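# Clamp the blank matching the master's width in the vise

## Task

Pick out the plain metal blank whose width equals that of the dark setting master and place it in the vise: it must rest on the two low parallel bars between the jaws, either with its original face up or flipped over, and be butted against both the fixed jaw (the end block without hoses) and the work stop (the short rod between the jaws). All other blocks must finish entirely on their own starting plate, either side up, and not resting on another block or on a plate pin. The blank must stay in place without the robot holding it, and nothing the robot is touching at the end may sag by more than about a fingernail's width once released. Nothing may be put or knocked off the table.

## Robot and tools

Robot: one custom six-joint arm (upper arm 419 mm, forearm 453 mm) carrying a Robotiq 140 two-finger gripper. There is only one arm, so every command covers just that arm. The scene also offers one reference picture, job sheet 1, viewable with show_instructions (no arguments, no motion, no camera images).

Frames. Result lines report end_effector_position in metres and end_effector_quat_wxyz in the scene frame: origin on the tabletop under the arm base, +z up, +y to the left when facing along +x. The base may be tilted and the printed position drifts somewhat at long reach. The gripper's own frame: fingers point along its +z, and they open and close along its y. end_effector_position is the spot between the pads when shut; closed fingertips stick out about 33 mm past it (9 mm when fully open), and while closing the tips travel about 24 mm further out, so keep that margin above surfaces.

execute_actions(actions): a list of actions run one after another. Each action is a table of up to 15 rows, one row per 1/30 s step; a short table repeats its final row to fill 15 steps. Each row is 9 numbers, each in [-1, 1]: dx, dy, dz, rx, ry, rz, position, force_limit, speed. The first six are an offset, not a pose: a target displacement in the gripper's own axes, measured from the gripper pose at the start of that action (for a call's first action, the pose in the most recent result). Every row refers back to that same start pose, not to the previous row. Scale: 1.0 equals 0.6 m for dx, dy, dz and 180 degrees for the rotation vector rx, ry, rz. position is an absolute finger opening: +1 fully open (140 mm), about -0.8 pads touching, -1 close until blocked. force_limit sets grip force (roughly 14 N at -1, 60 N at 0, 107 N at +1 for parts up to 40 mm). speed sets finger speed (about 30, 140, 250 mm/s at -1, 0, +1). An empty list just returns state and images. Each step the commanded pose is clipped to within 70 mm and 16 degrees of the measured pose, so big offsets take several actions; the Hand target line shows where the controller is currently heading.

move(target, speed, stop_force, blocking): a straight-line path toward one row of the same 9-number form; its six pose numbers are again an offset in gripper axes from the pose in the latest result showing one, and the finger numbers are applied at the start. speed is path top speed in m/s, 0.002 to 0.5 (default 0.25); rotation is capped at twice that in rad/s. The path lasts 0.5 to 10 s and is cut off at 10 s. It does not avoid obstacles, and the hand can lag, drift or overshoot speed near a stretched arm. stop_force (20 to 80 N, optional, not in the first 0.2 s) ends the path when the estimated push against the direction of travel rises by that amount for two steps; the hand then backs up two steps and holds. Pressure right after can exceed stop_force, easing within about a second. Use it only with slow, non-rotating moves, and omit it when pulling away from something you press on. blocking=false returns after 0.5 s while the arm keeps going (not allowed with stop_force); then only wait or stop are accepted until the move's end is reported. The move: line gives the ending (done, off_target, moving, held, fault, contact) and limits (paced = pose clipped; held = some steps blocked, after which motion may jump faster), plus distance to target.

wait(seconds): 0 to 10 s holding the last command; returns early if a running move ends. stop: brakes a running move (needs room; fingers continue). zoom_image(camera, region): enlarges a pixel box [x0, y0, x1, y1], at most 504 by 504, from cam_head_left, cam_head_right, cam_high, cam_low (all 504x504) or cam_wrist (616x616 fisheye). read_manual(section) returns licence texts only. finished_scene(scene) ends the current scene (give its number) after the last command settles, reports success and cannot be undone.

Gripping: close with position -1 and confirm object_status 2. Codes: 0 moving, 1 blocked while opening, 2 blocked while closing, 3 reached target or pads met. Stopped fingers stay put until position changes by at least 0.01; to squeeze harder, raise force_limit and switch position between -1 and -0.98. position_measured is in counts, 3 fully open to 230 pads together, not linear.

Results also show Flange force (noisy, includes held weight, may read no reading), Joint positions, and a pose unreachable line when the clearance check altered the command. Joint ranges (rad): waist and wrist roll about ±3.49 and ±3.93, shoulder ±3.14, elbow -1.187 to 4.328, forearm roll ±3.316, wrist pitch ±3.14.

Things to avoid: a joint torque reaching its limit (152 N m for waist, shoulder, elbow; 38 N m for the three wrist joints, held weight included) or any outside force of 150 N triggers a 10 s fault stop that drops the rest of the call. The arm is stiff, so aiming even slightly past a hard contact can fault; approach surfaces slowly. Motor heat builds while holding loads, even during thinking; a MOTOR HOT warning precedes a braking over-temperature stop. The scene runs while you think, with the last command held. Brief tugs on held parts or nudges to loose ones can happen. Avoid drops, slams, hard pushes, and anything leaving the table; release the blank so it rests on the bars by itself.

Each tool is called after "Request:" by a JSON object that holds its "method" and its "body".

## Session

Request:
{"method": "execute_actions", "body": {"actions": []}}

Scene clock: 0.00 s.
end_effector_position=(+0.4189, +0.0307, +0.3450) position_measured=3 object_status=3 end_effector_quat_wxyz=(+0.726, +0.632, -0.209, +0.174)
Joint positions: [ 1.18   0.296 -0.471  0.446 -2.364 -1.014]
Joint velocities: [-0.    -0.001  0.    -0.     0.    -0.   ]
Flange force (N, the push that the arm receives, along the gripper's own x y z axes): no reading
Hand target: +0.419, +0.031, +0.345; +0.726, +0.632, -0.209, +0.174

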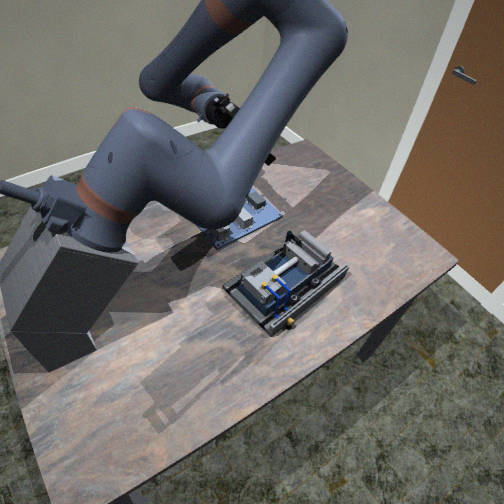

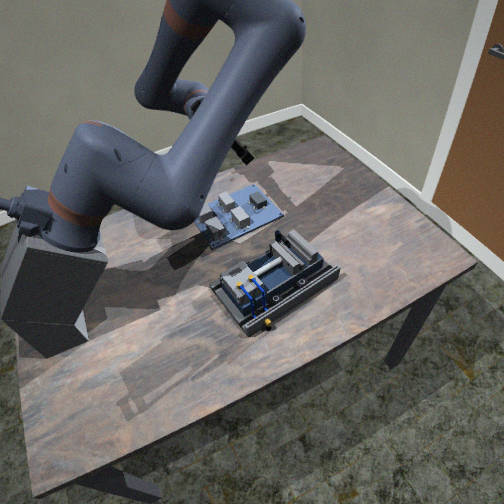

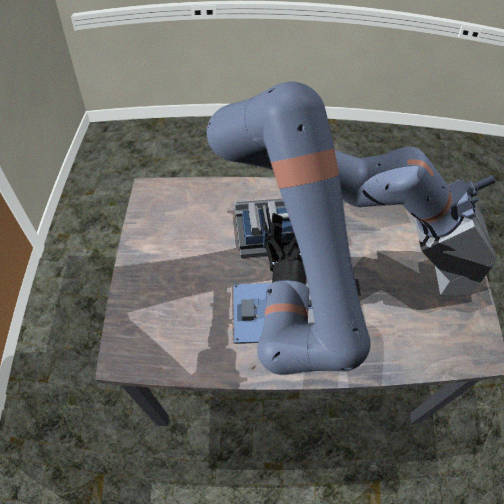

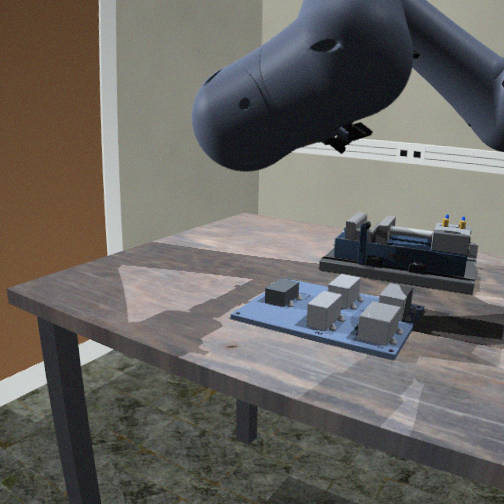

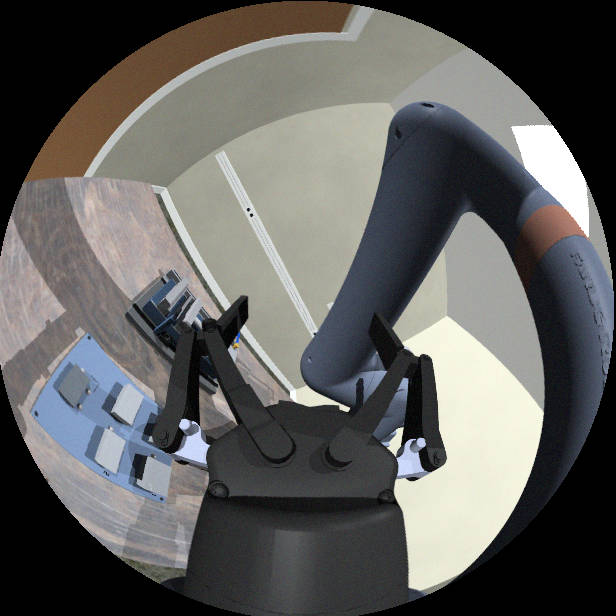

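Request:
{"method": "zoom_image", "body": {"camera": "cam_low", "region": [220, 200, 504, 380]}}

Request:
{"method": "zoom_image", "body": {"camera": "cam_head_right", "region": [180, 170, 350, 340]}}

Request:
{"method": "zoom_image", "body": {"camera": "cam_high", "region": [210, 180, 370, 360]}}

Request:
{"method": "zoom_image", "body": {"camera": "cam_wrist", "region": [20, 320, 200, 510]}}

Region (220, 200, 504, 380) of cam_low's 504x504 image, scaled by 1.775, with more detail than that image has; it fills the top 319 rows of this view, and the rest is white.

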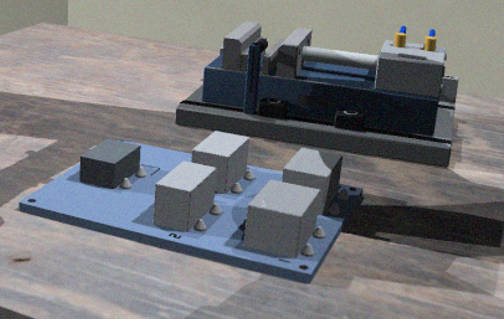

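Region (180, 170, 350, 340) of cam_head_right's 504x504 image, scaled by 2.965, with more detail than that image has.

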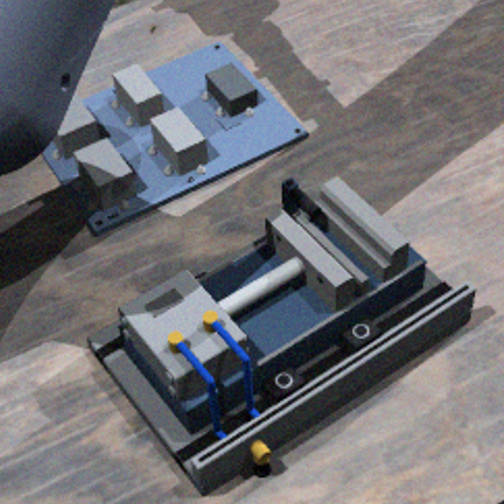

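Region (210, 180, 370, 360) of cam_high's 504x504 image, scaled by 2.800, with more detail than that image has.

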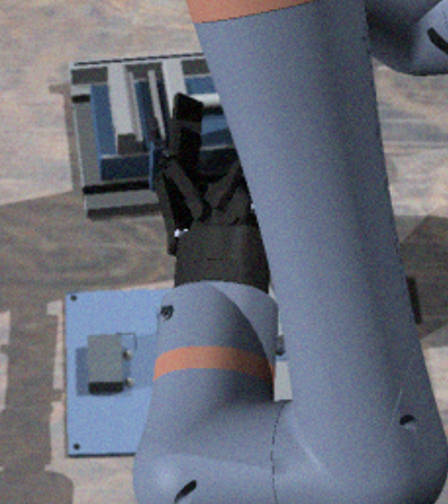

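Region (20, 320, 200, 510) of cam_wrist's 616x616 image, scaled by 2.653, with more detail than that image has; it fills the left 477 columns of this view, and the rest is white.

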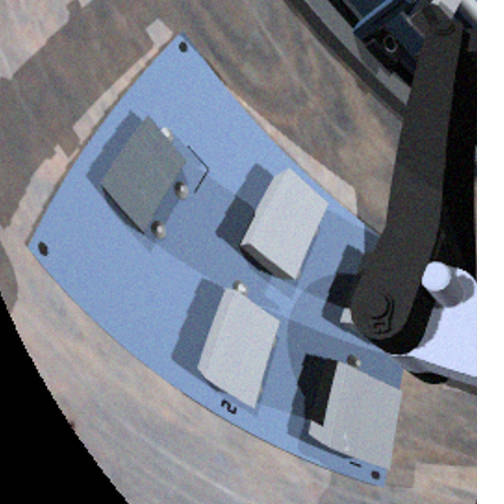

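Request:
{"method": "move", "body": {"target": [-0.06927, -0.42342, -0.2754, 0.2532, -0.3594, 0.2446, -0.06, 0, 0], "speed": 0.38}}

Scene clock: 52.57 s.
end_effector_position=(+0.5280, +0.1595, +0.0897) position_measured=136 object_status=3 end_effector_quat_wxyz=(+0.119, +0.720, -0.672, +0.126)
Joint positions: [ 1.028 -0.102 -0.67   0.986 -1.131 -1.549]
Joint velocities: [-0.002  0.003 -0.004  0.004  0.004 -0.005]
Flange force (N, the push that the arm receives, along the gripper's own x y z axes): [4.7 4.5 -0.1]
Hand target: +0.528, +0.160, +0.090; +0.119, +0.720, -0.672, +0.126
Off the commanded pose: 0.001 m, 0 deg.
move: done

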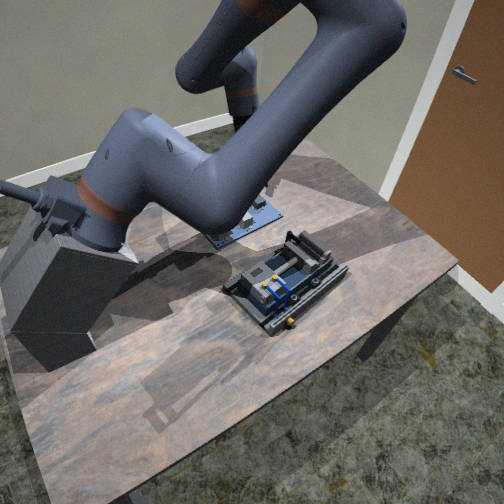

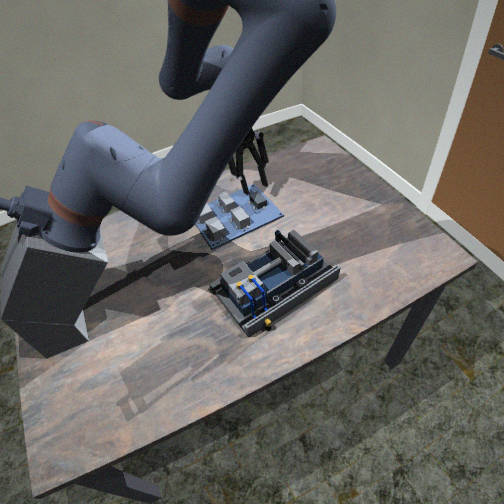

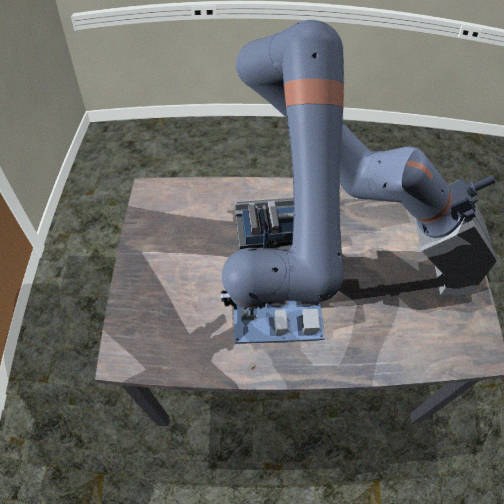

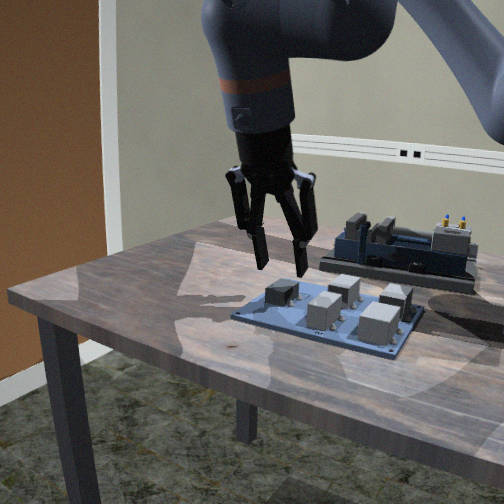

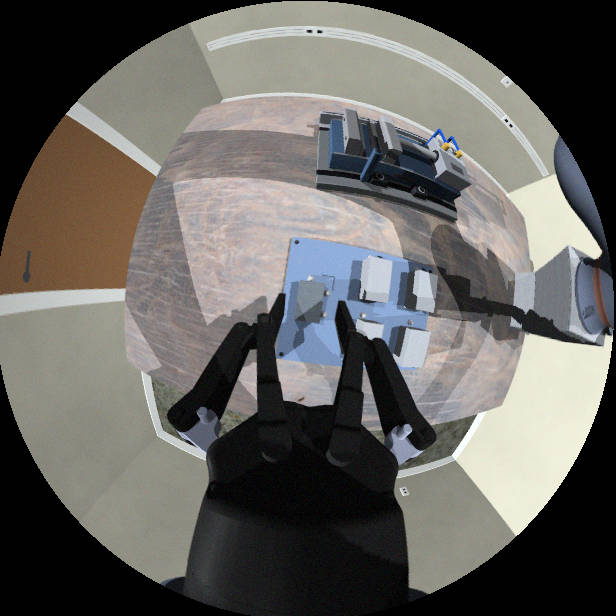

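Request:
{"method": "execute_actions", "body": {"actions": []}}

Request:
{"method": "show_instructions", "body": {}}

Scene clock: 75.00 s.
end_effector_position=(+0.5280, +0.1595, +0.0897) position_measured=136 object_status=3 end_effector_quat_wxyz=(+0.119, +0.720, -0.672, +0.126)
Joint positions: [ 1.028 -0.102 -0.671  0.987 -1.131 -1.549]
Joint velocities: [ 0.     0.002  0.    -0.001  0.001  0.   ]
Flange force (N, the push that the arm receives, along the gripper's own x y z axes): [1.1 1.9 -1.0]
Hand target: +0.528, +0.160, +0.090; +0.119, +0.720, -0.672, +0.126
Off the commanded pose: 0.001 m, 0 deg.

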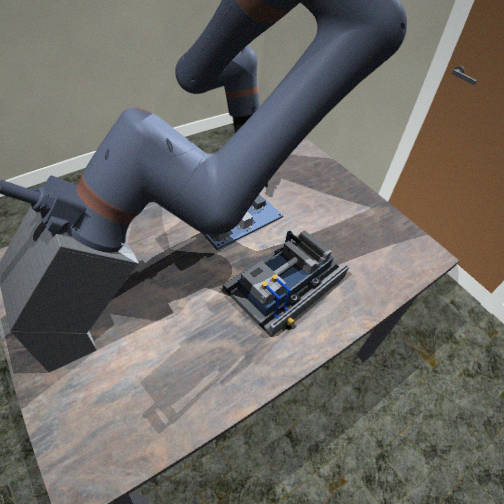

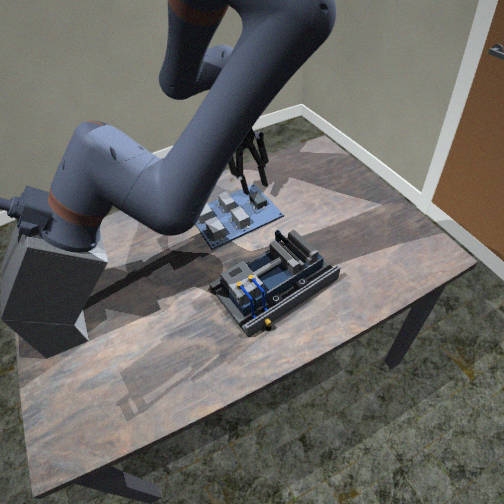

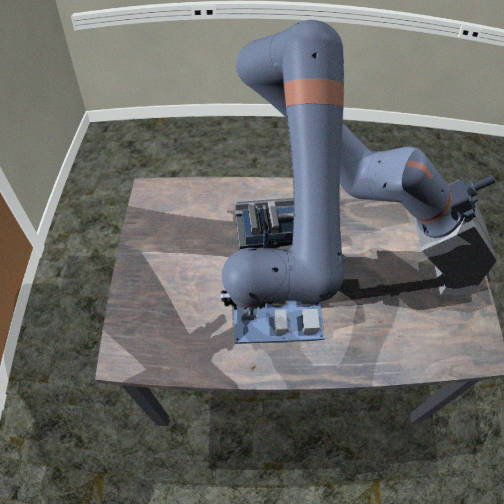

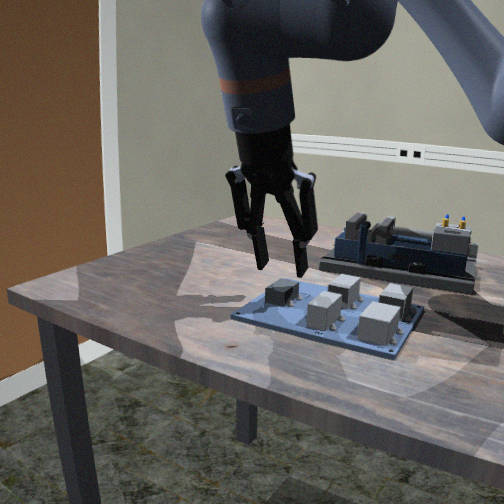

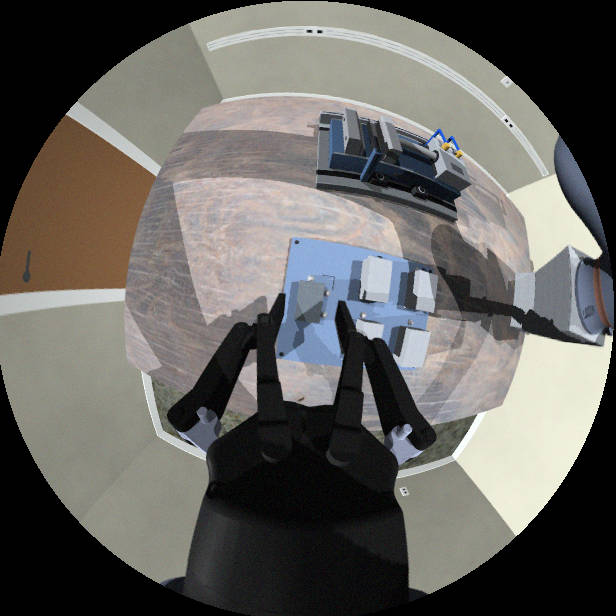

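Reference images for this scene: job sheet 1.

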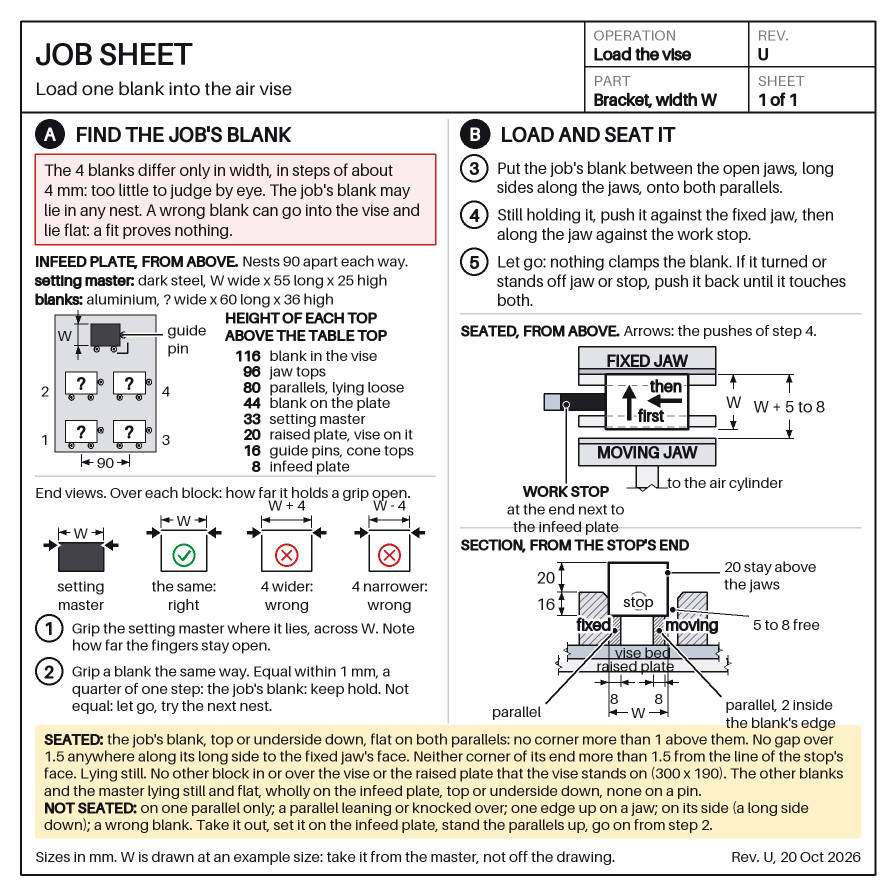

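Request:
{"method": "zoom_image", "body": {"camera": "cam_wrist", "region": [260, 245, 370, 355]}}

Region (260, 245, 370, 355) of cam_wrist's 616x616 image, scaled by 4.582, with more detail than that image has.

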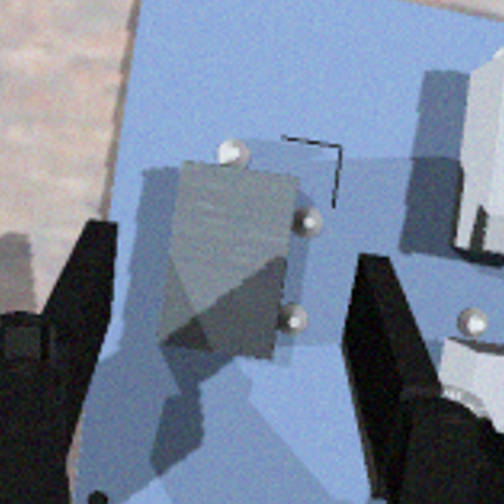

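Request:
{"method": "move", "body": {"target": [-0.01155, -0.003, 0.0561, 0, 0, 0, -0.18, 0, 0], "speed": 0.1}}

Scene clock: 113.03 s.
end_effector_position=(+0.5299, +0.1546, +0.0557) position_measured=151 object_status=3 end_effector_quat_wxyz=(+0.119, +0.720, -0.672, +0.126)
Joint positions: [ 0.956 -0.044 -0.676  1.038 -1.047 -1.574]
Joint velocities: [-0.003  0.005 -0.     0.002  0.003 -0.001]
Flange force (N, the push that the arm receives, along the gripper's own x y z axes): [2.9 1.8 0.0]
Hand target: +0.530, +0.155, +0.056; +0.119, +0.720, -0.672, +0.126
Off the commanded pose: 0.000 m, 0 deg.
move: done

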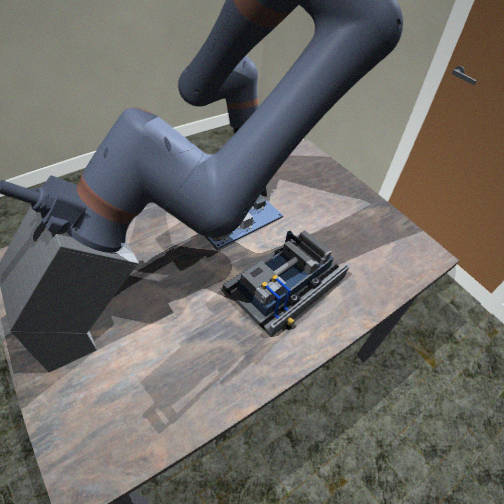

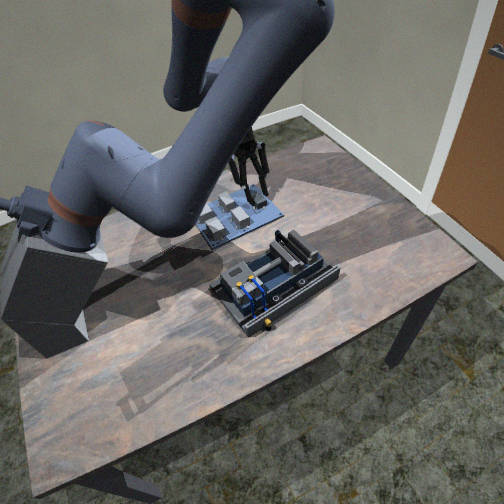

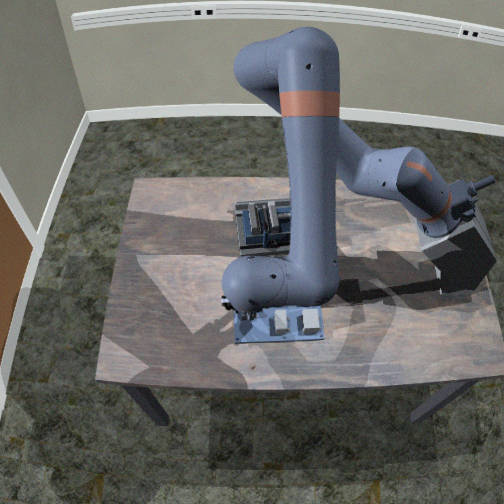

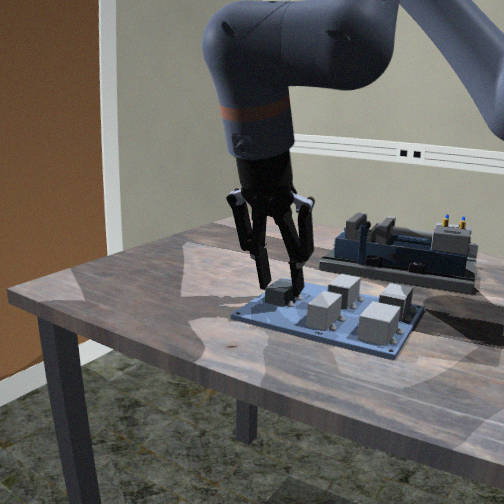

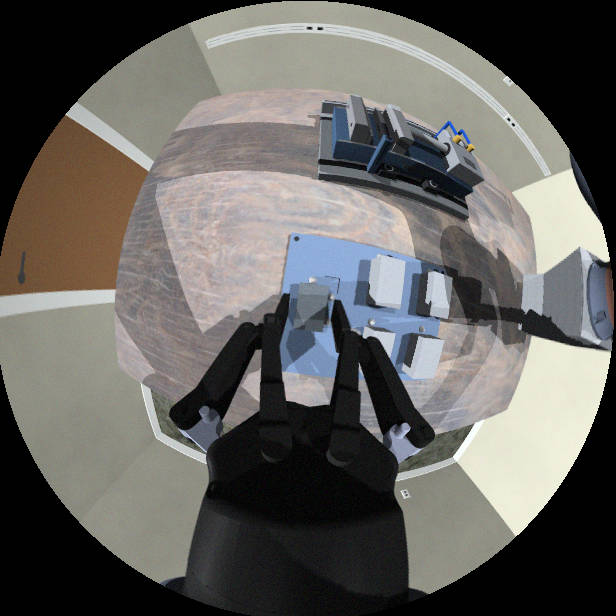

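Request:
{"method": "zoom_image", "body": {"camera": "cam_wrist", "region": [260, 245, 370, 355]}}

Region (260, 245, 370, 355) of cam_wrist's 616x616 image, scaled by 4.582, with more detail than that image has.

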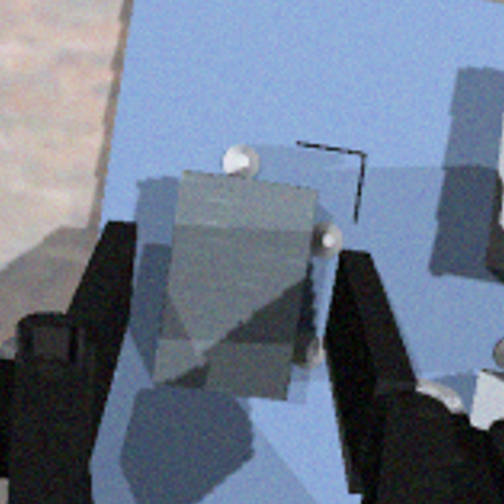

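Request:
{"method": "execute_actions", "body": {"actions": [[[0,0,0,0,0,0,-1,0,-0.4]]]}}

Scene clock: 121.53 s.
end_effector_position=(+0.5300, +0.1546, +0.0556) position_measured=183 object_status=2 end_effector_quat_wxyz=(+0.119, +0.720, -0.672, +0.126)
Joint positions: [ 0.956 -0.044 -0.676  1.039 -1.047 -1.574]
Joint velocities: [-0.    -0.001 -0.    -0.001  0.    -0.   ]
Flange force (N, the push that the arm receives, along the gripper's own x y z axes): [8.9 9.6 -24.1]
Hand target: +0.530, +0.155, +0.056; +0.119, +0.720, -0.672, +0.126
Off the commanded pose: 0.000 m, 0 deg.

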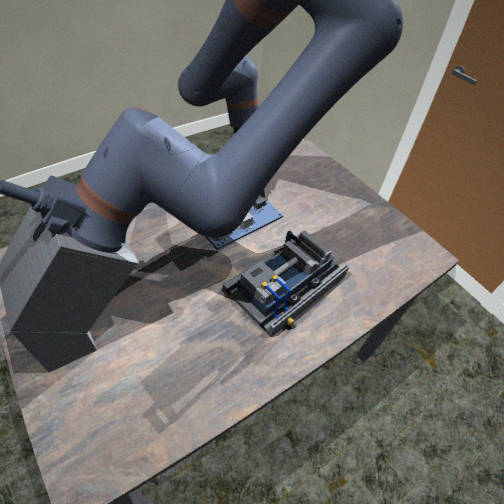

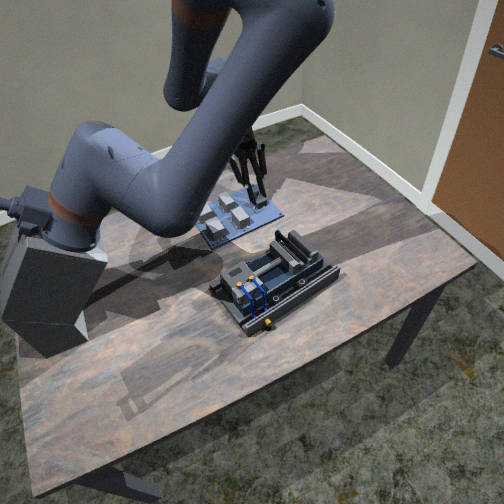

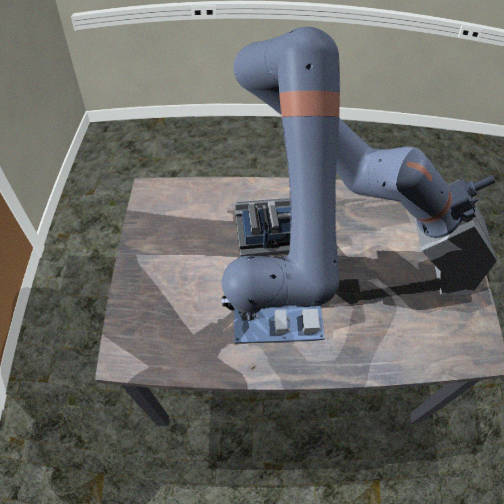

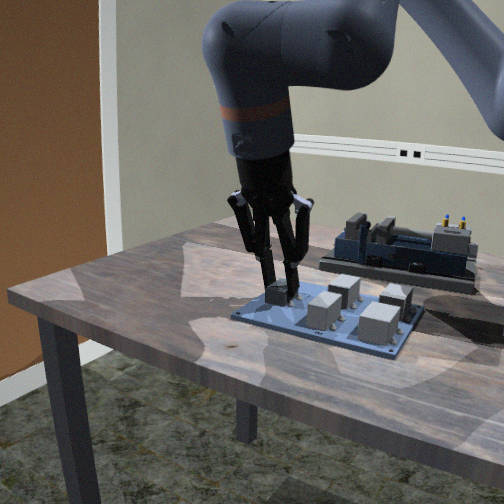

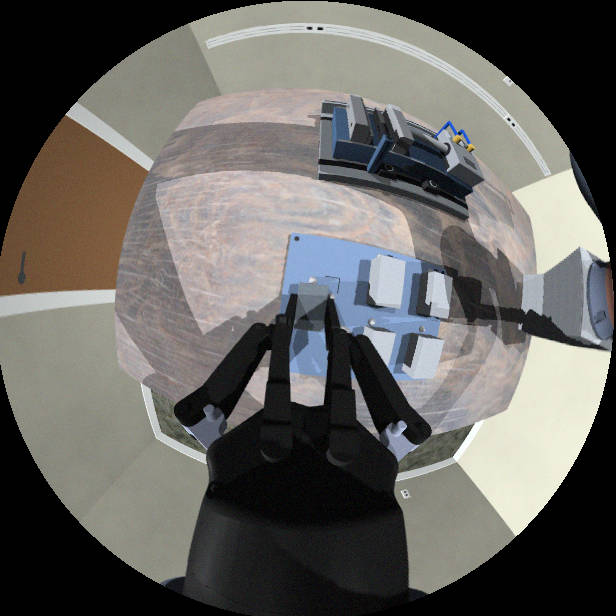

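Request:
{"method": "execute_actions", "body": {"actions": []}}

Request:
{"method": "zoom_image", "body": {"camera": "cam_wrist", "region": [280, 230, 470, 400]}}

Scene clock: 125.70 s.
end_effector_position=(+0.5299, +0.1546, +0.0557) position_measured=183 object_status=2 end_effector_quat_wxyz=(+0.119, +0.720, -0.672, +0.126)
Joint positions: [ 0.956 -0.044 -0.676  1.038 -1.047 -1.574]
Joint velocities: [-0.    -0.003 -0.    -0.    -0.    -0.   ]
Flange force (N, the push that the arm receives, along the gripper's own x y z axes): [5.3 3.0 -12.4]
Hand target: +0.530, +0.155, +0.056; +0.119, +0.720, -0.672, +0.126
Off the commanded pose: 0.000 m, 0 deg.

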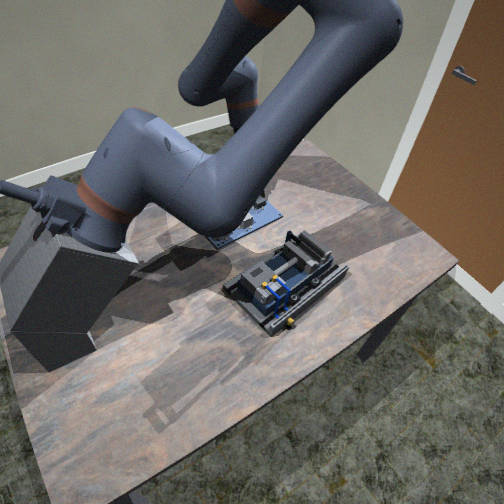

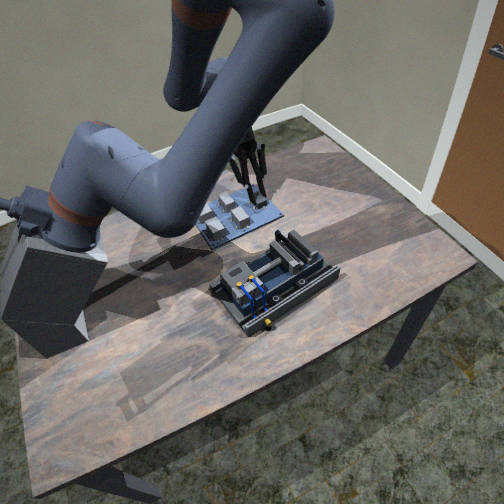

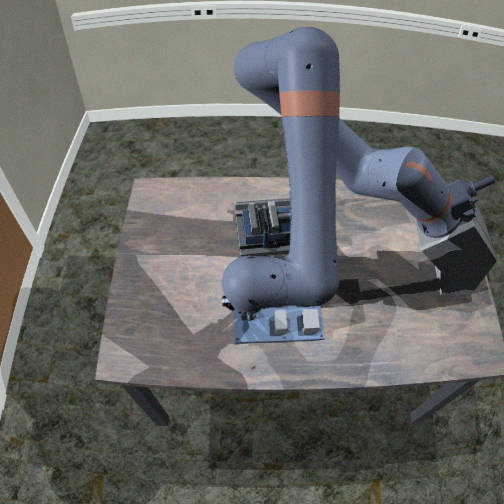

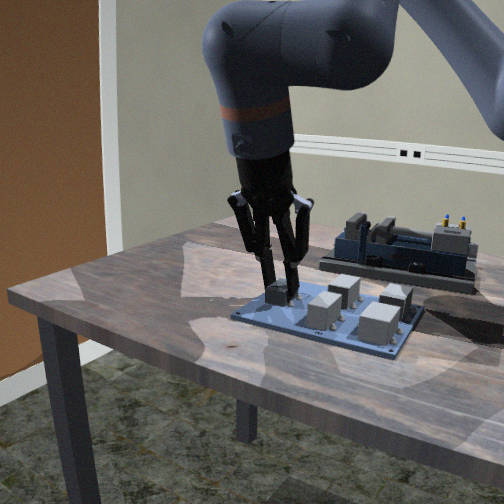

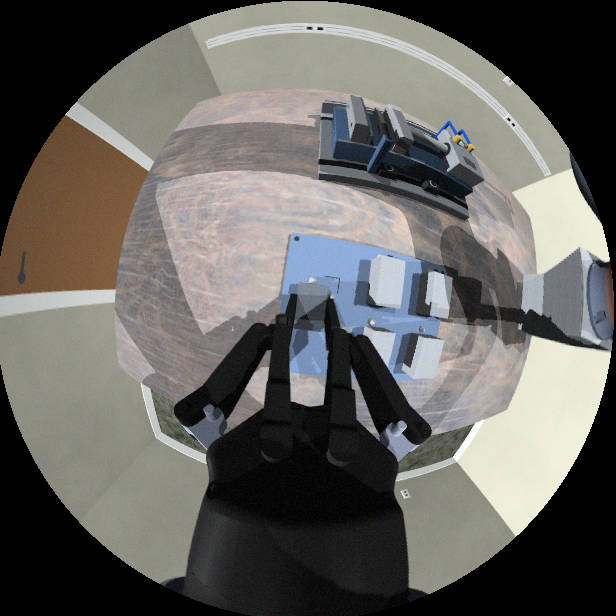

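Region (280, 230, 470, 400) of cam_wrist's 616x616 image, scaled by 2.653, with more detail than that image has; it fills the top 451 rows of this view, and the rest is white.

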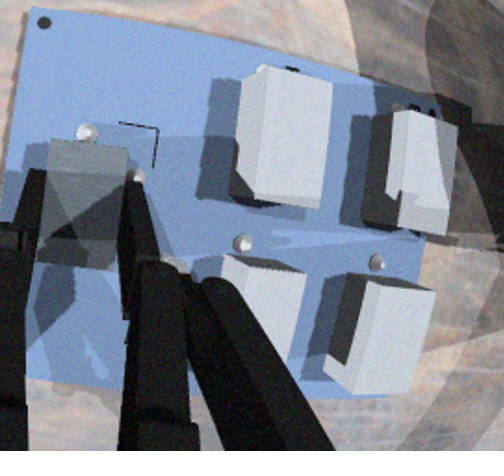

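Request:
{"method": "execute_actions", "body": {"actions": [[[0,0,0,0,0,0,-0.1,0,0.5],[0,0,0,0,0,0,-0.1,0,0.5],[0,0,0,0,0,0,-0.1,0,0.5],[0,0,0,0,0,0,-0.1,0,0.5],[0.00049,0,-0.00133,0,0,0,-0.1,0,0.5],[0.00183,0,-0.00504,0,0,0,-0.1,0,0.5],[0.00386,0,-0.0106,0,0,0,-0.1,0,0.5],[0.00633,0,-0.01739,0,0,0,-0.1,0,0.5],[0.00911,0,-0.02503,0,0,0,-0.1,0,0.5],[0.01198,0,-0.03292,0,0,0,-0.1,0,0.5],[0.01476,0,-0.04057,0,0,0,-0.1,0,0.5],[0.01723,0,-0.04735,0,0,0,-0.1,0,0.5],[0.01926,0,-0.05291,0,0,0,-0.1,0,0.5],[0.0206,0,-0.05662,0,0,0,-0.1,0,0.5],[0.02109,0,-0.05795,0,0,0,-0.1,0,0.5]]]}}

Scene clock: 156.10 s.
end_effector_position=(+0.5300, +0.1544, +0.0826) position_measured=141 object_status=3 end_effector_quat_wxyz=(+0.119, +0.720, -0.672, +0.126)
Joint positions: [ 1.004 -0.097 -0.675  0.998 -1.109 -1.545]
Joint velocities: [ 0.198 -0.206  0.019 -0.151 -0.254  0.102]
Flange force (N, the push that the arm receives, along the gripper's own x y z axes): [3.3 2.7 0.0]
Hand target: +0.530, +0.154, +0.092; +0.119, +0.720, -0.672, +0.126
Off the commanded pose: 0.010 m, 0 deg.

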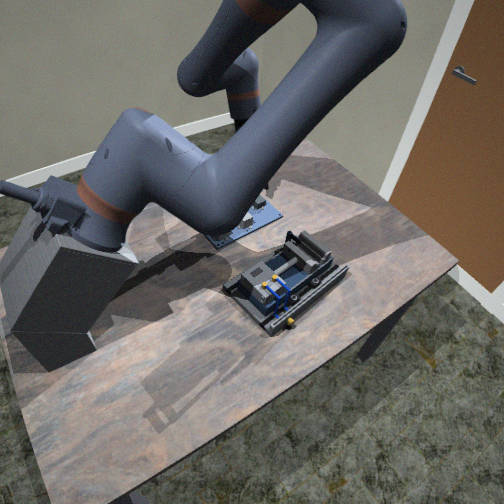

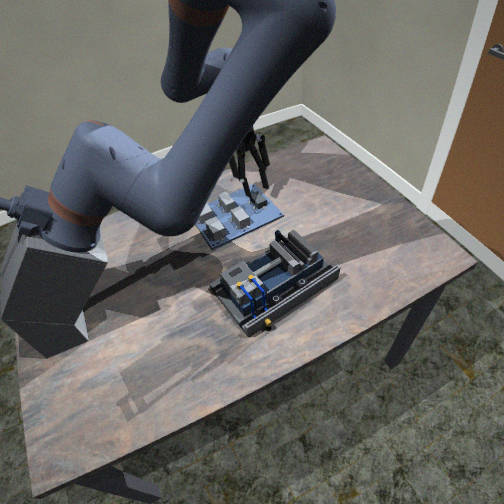

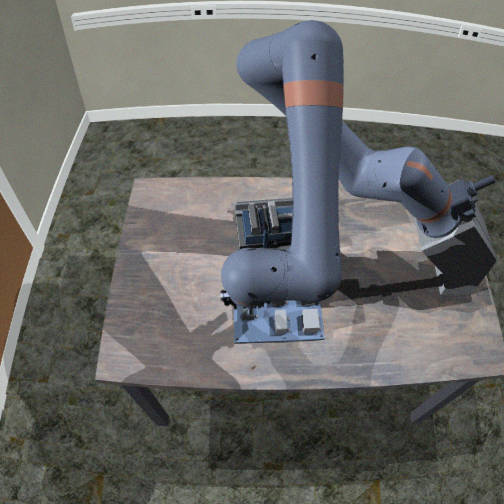

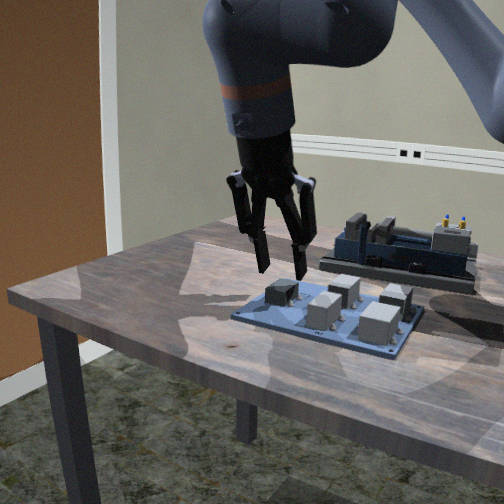

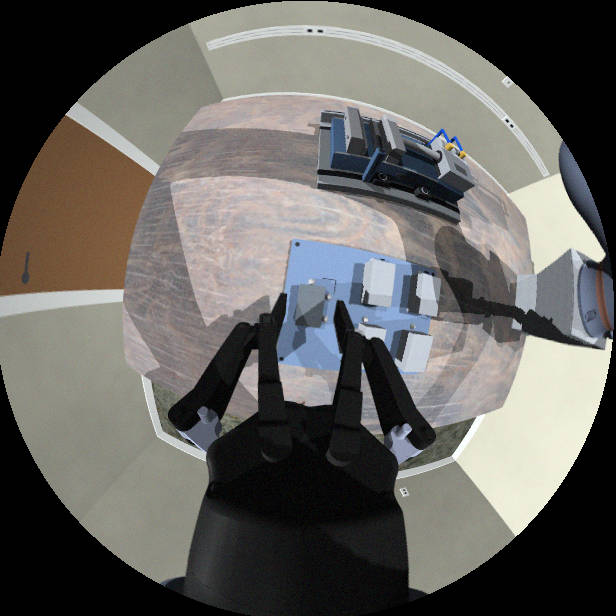

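Request:
{"method": "move", "body": {"target": [0.07618, 0.1505, 0.00999, 0, 0, 0, -0.1, 0, 0.5], "speed": 0.25}}

Request:
{"method": "zoom_image", "body": {"camera": "cam_wrist", "region": [260, 245, 370, 355]}}

Scene clock: 166.13 s.
end_effector_position=(+0.4432, +0.1031, +0.0928) position_measured=141 object_status=3 end_effector_quat_wxyz=(+0.119, +0.720, -0.672, +0.126)
Joint positions: [ 1.083 -0.269 -0.941  1.008 -1.112 -1.671]
Joint velocities: [ 0.003 -0.002 -0.002 -0.001 -0.002 -0.001]
Flange force (N, the push that the arm receives, along the gripper's own x y z axes): [6.2 3.9 -0.7]
Hand target: +0.443, +0.103, +0.093; +0.119, +0.720, -0.672, +0.126
Off the commanded pose: 0.000 m, 0 deg.
move: done

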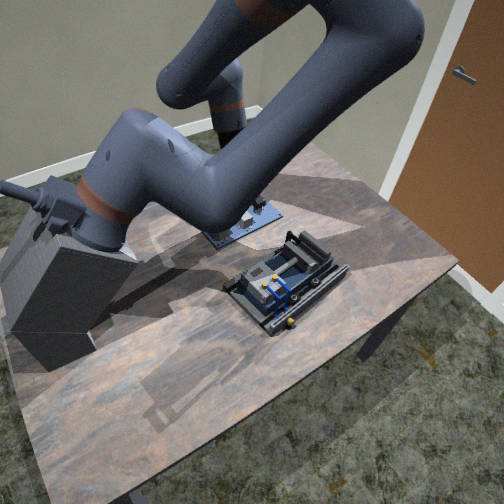

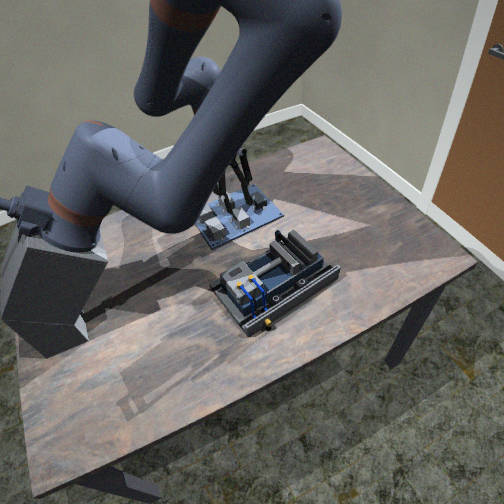

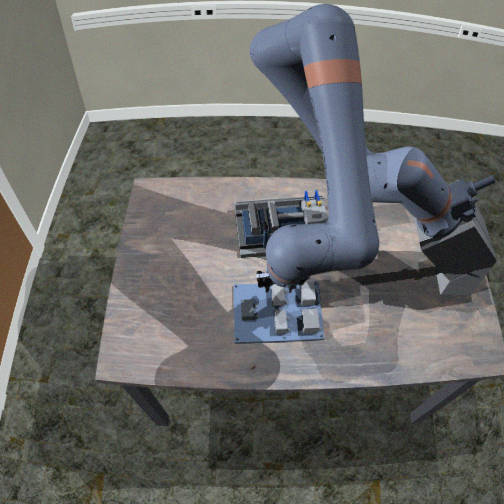

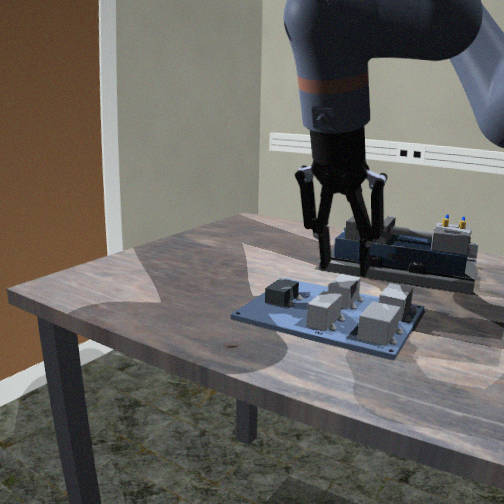

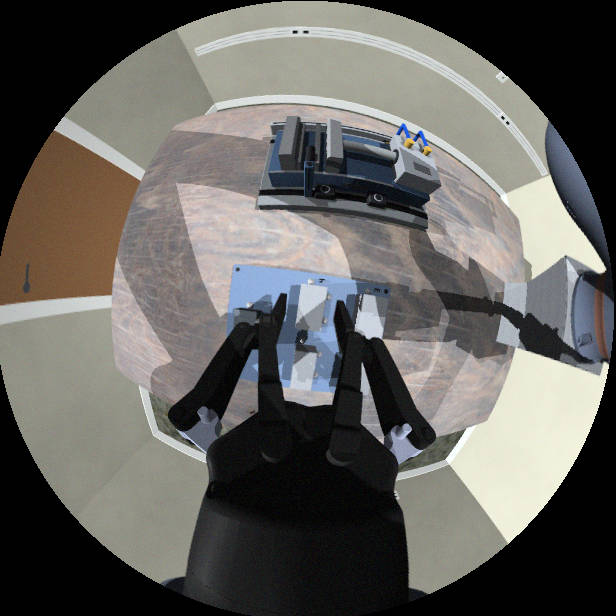

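Region (260, 245, 370, 355) of cam_wrist's 616x616 image, scaled by 4.582, with more detail than that image has.

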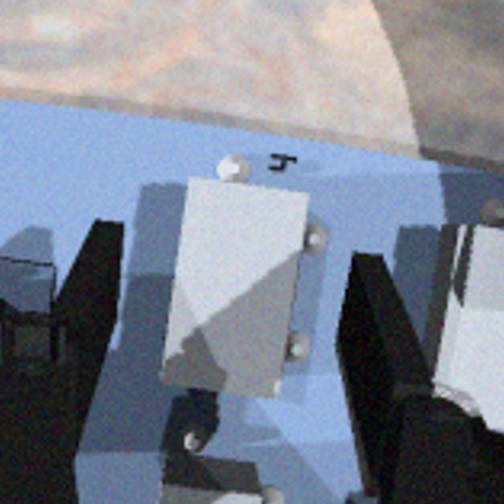

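Request:
{"method": "move", "body": {"target": [-0.02107, 0.00183, 0.04572, 0, 0, 0, -0.18, 0, 0], "speed": 0.1}}

Request:
{"method": "zoom_image", "body": {"camera": "cam_wrist", "region": [260, 245, 370, 355]}}

Scene clock: 193.97 s.
end_effector_position=(+0.4416, +0.1054, +0.0627) position_measured=151 object_status=3 end_effector_quat_wxyz=(+0.119, +0.720, -0.672, +0.126)
Joint positions: [ 1.009 -0.193 -0.944  1.078 -1.024 -1.718]
Joint velocities: [-0.003  0.002 -0.     0.004  0.003 -0.002]
Flange force (N, the push that the arm receives, along the gripper's own x y z axes): [4.2 2.5 5.8]
Hand target: +0.442, +0.106, +0.063; +0.119, +0.720, -0.672, +0.126
Off the commanded pose: 0.000 m, 0 deg.
move: done

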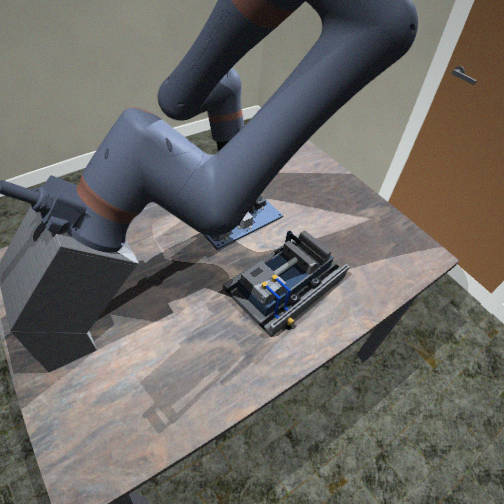

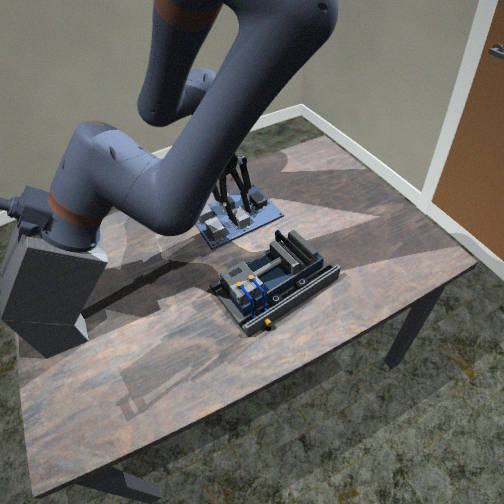

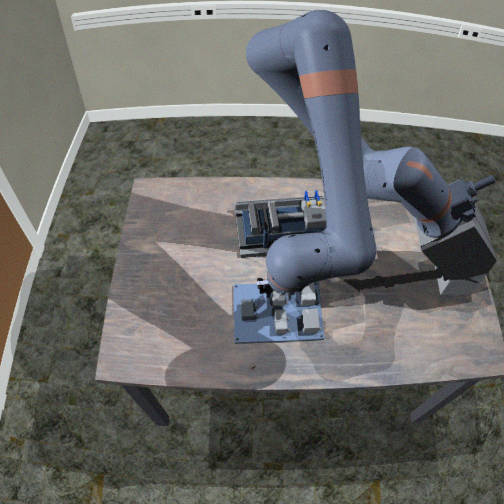

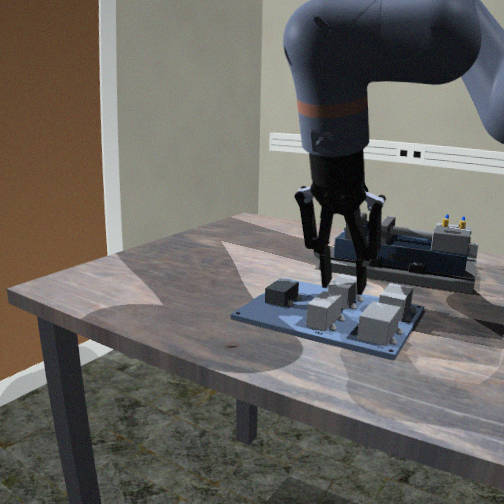

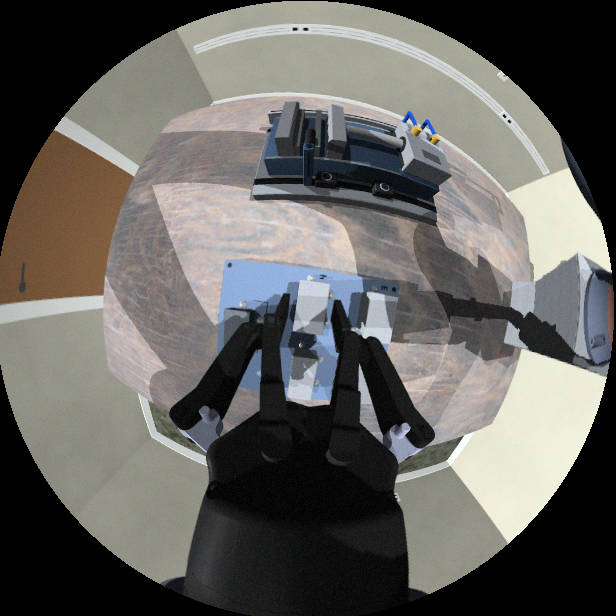

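Region (260, 245, 370, 355) of cam_wrist's 616x616 image, scaled by 4.582, with more detail than that image has.

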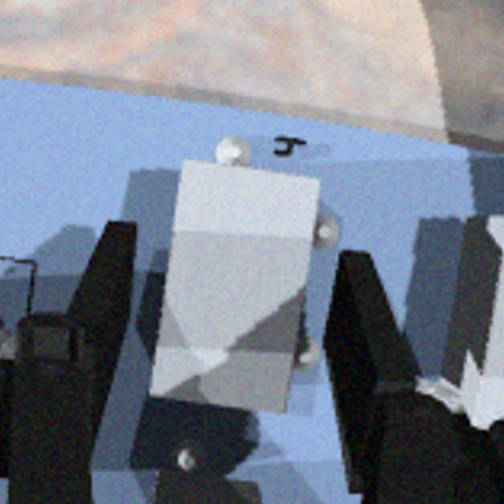

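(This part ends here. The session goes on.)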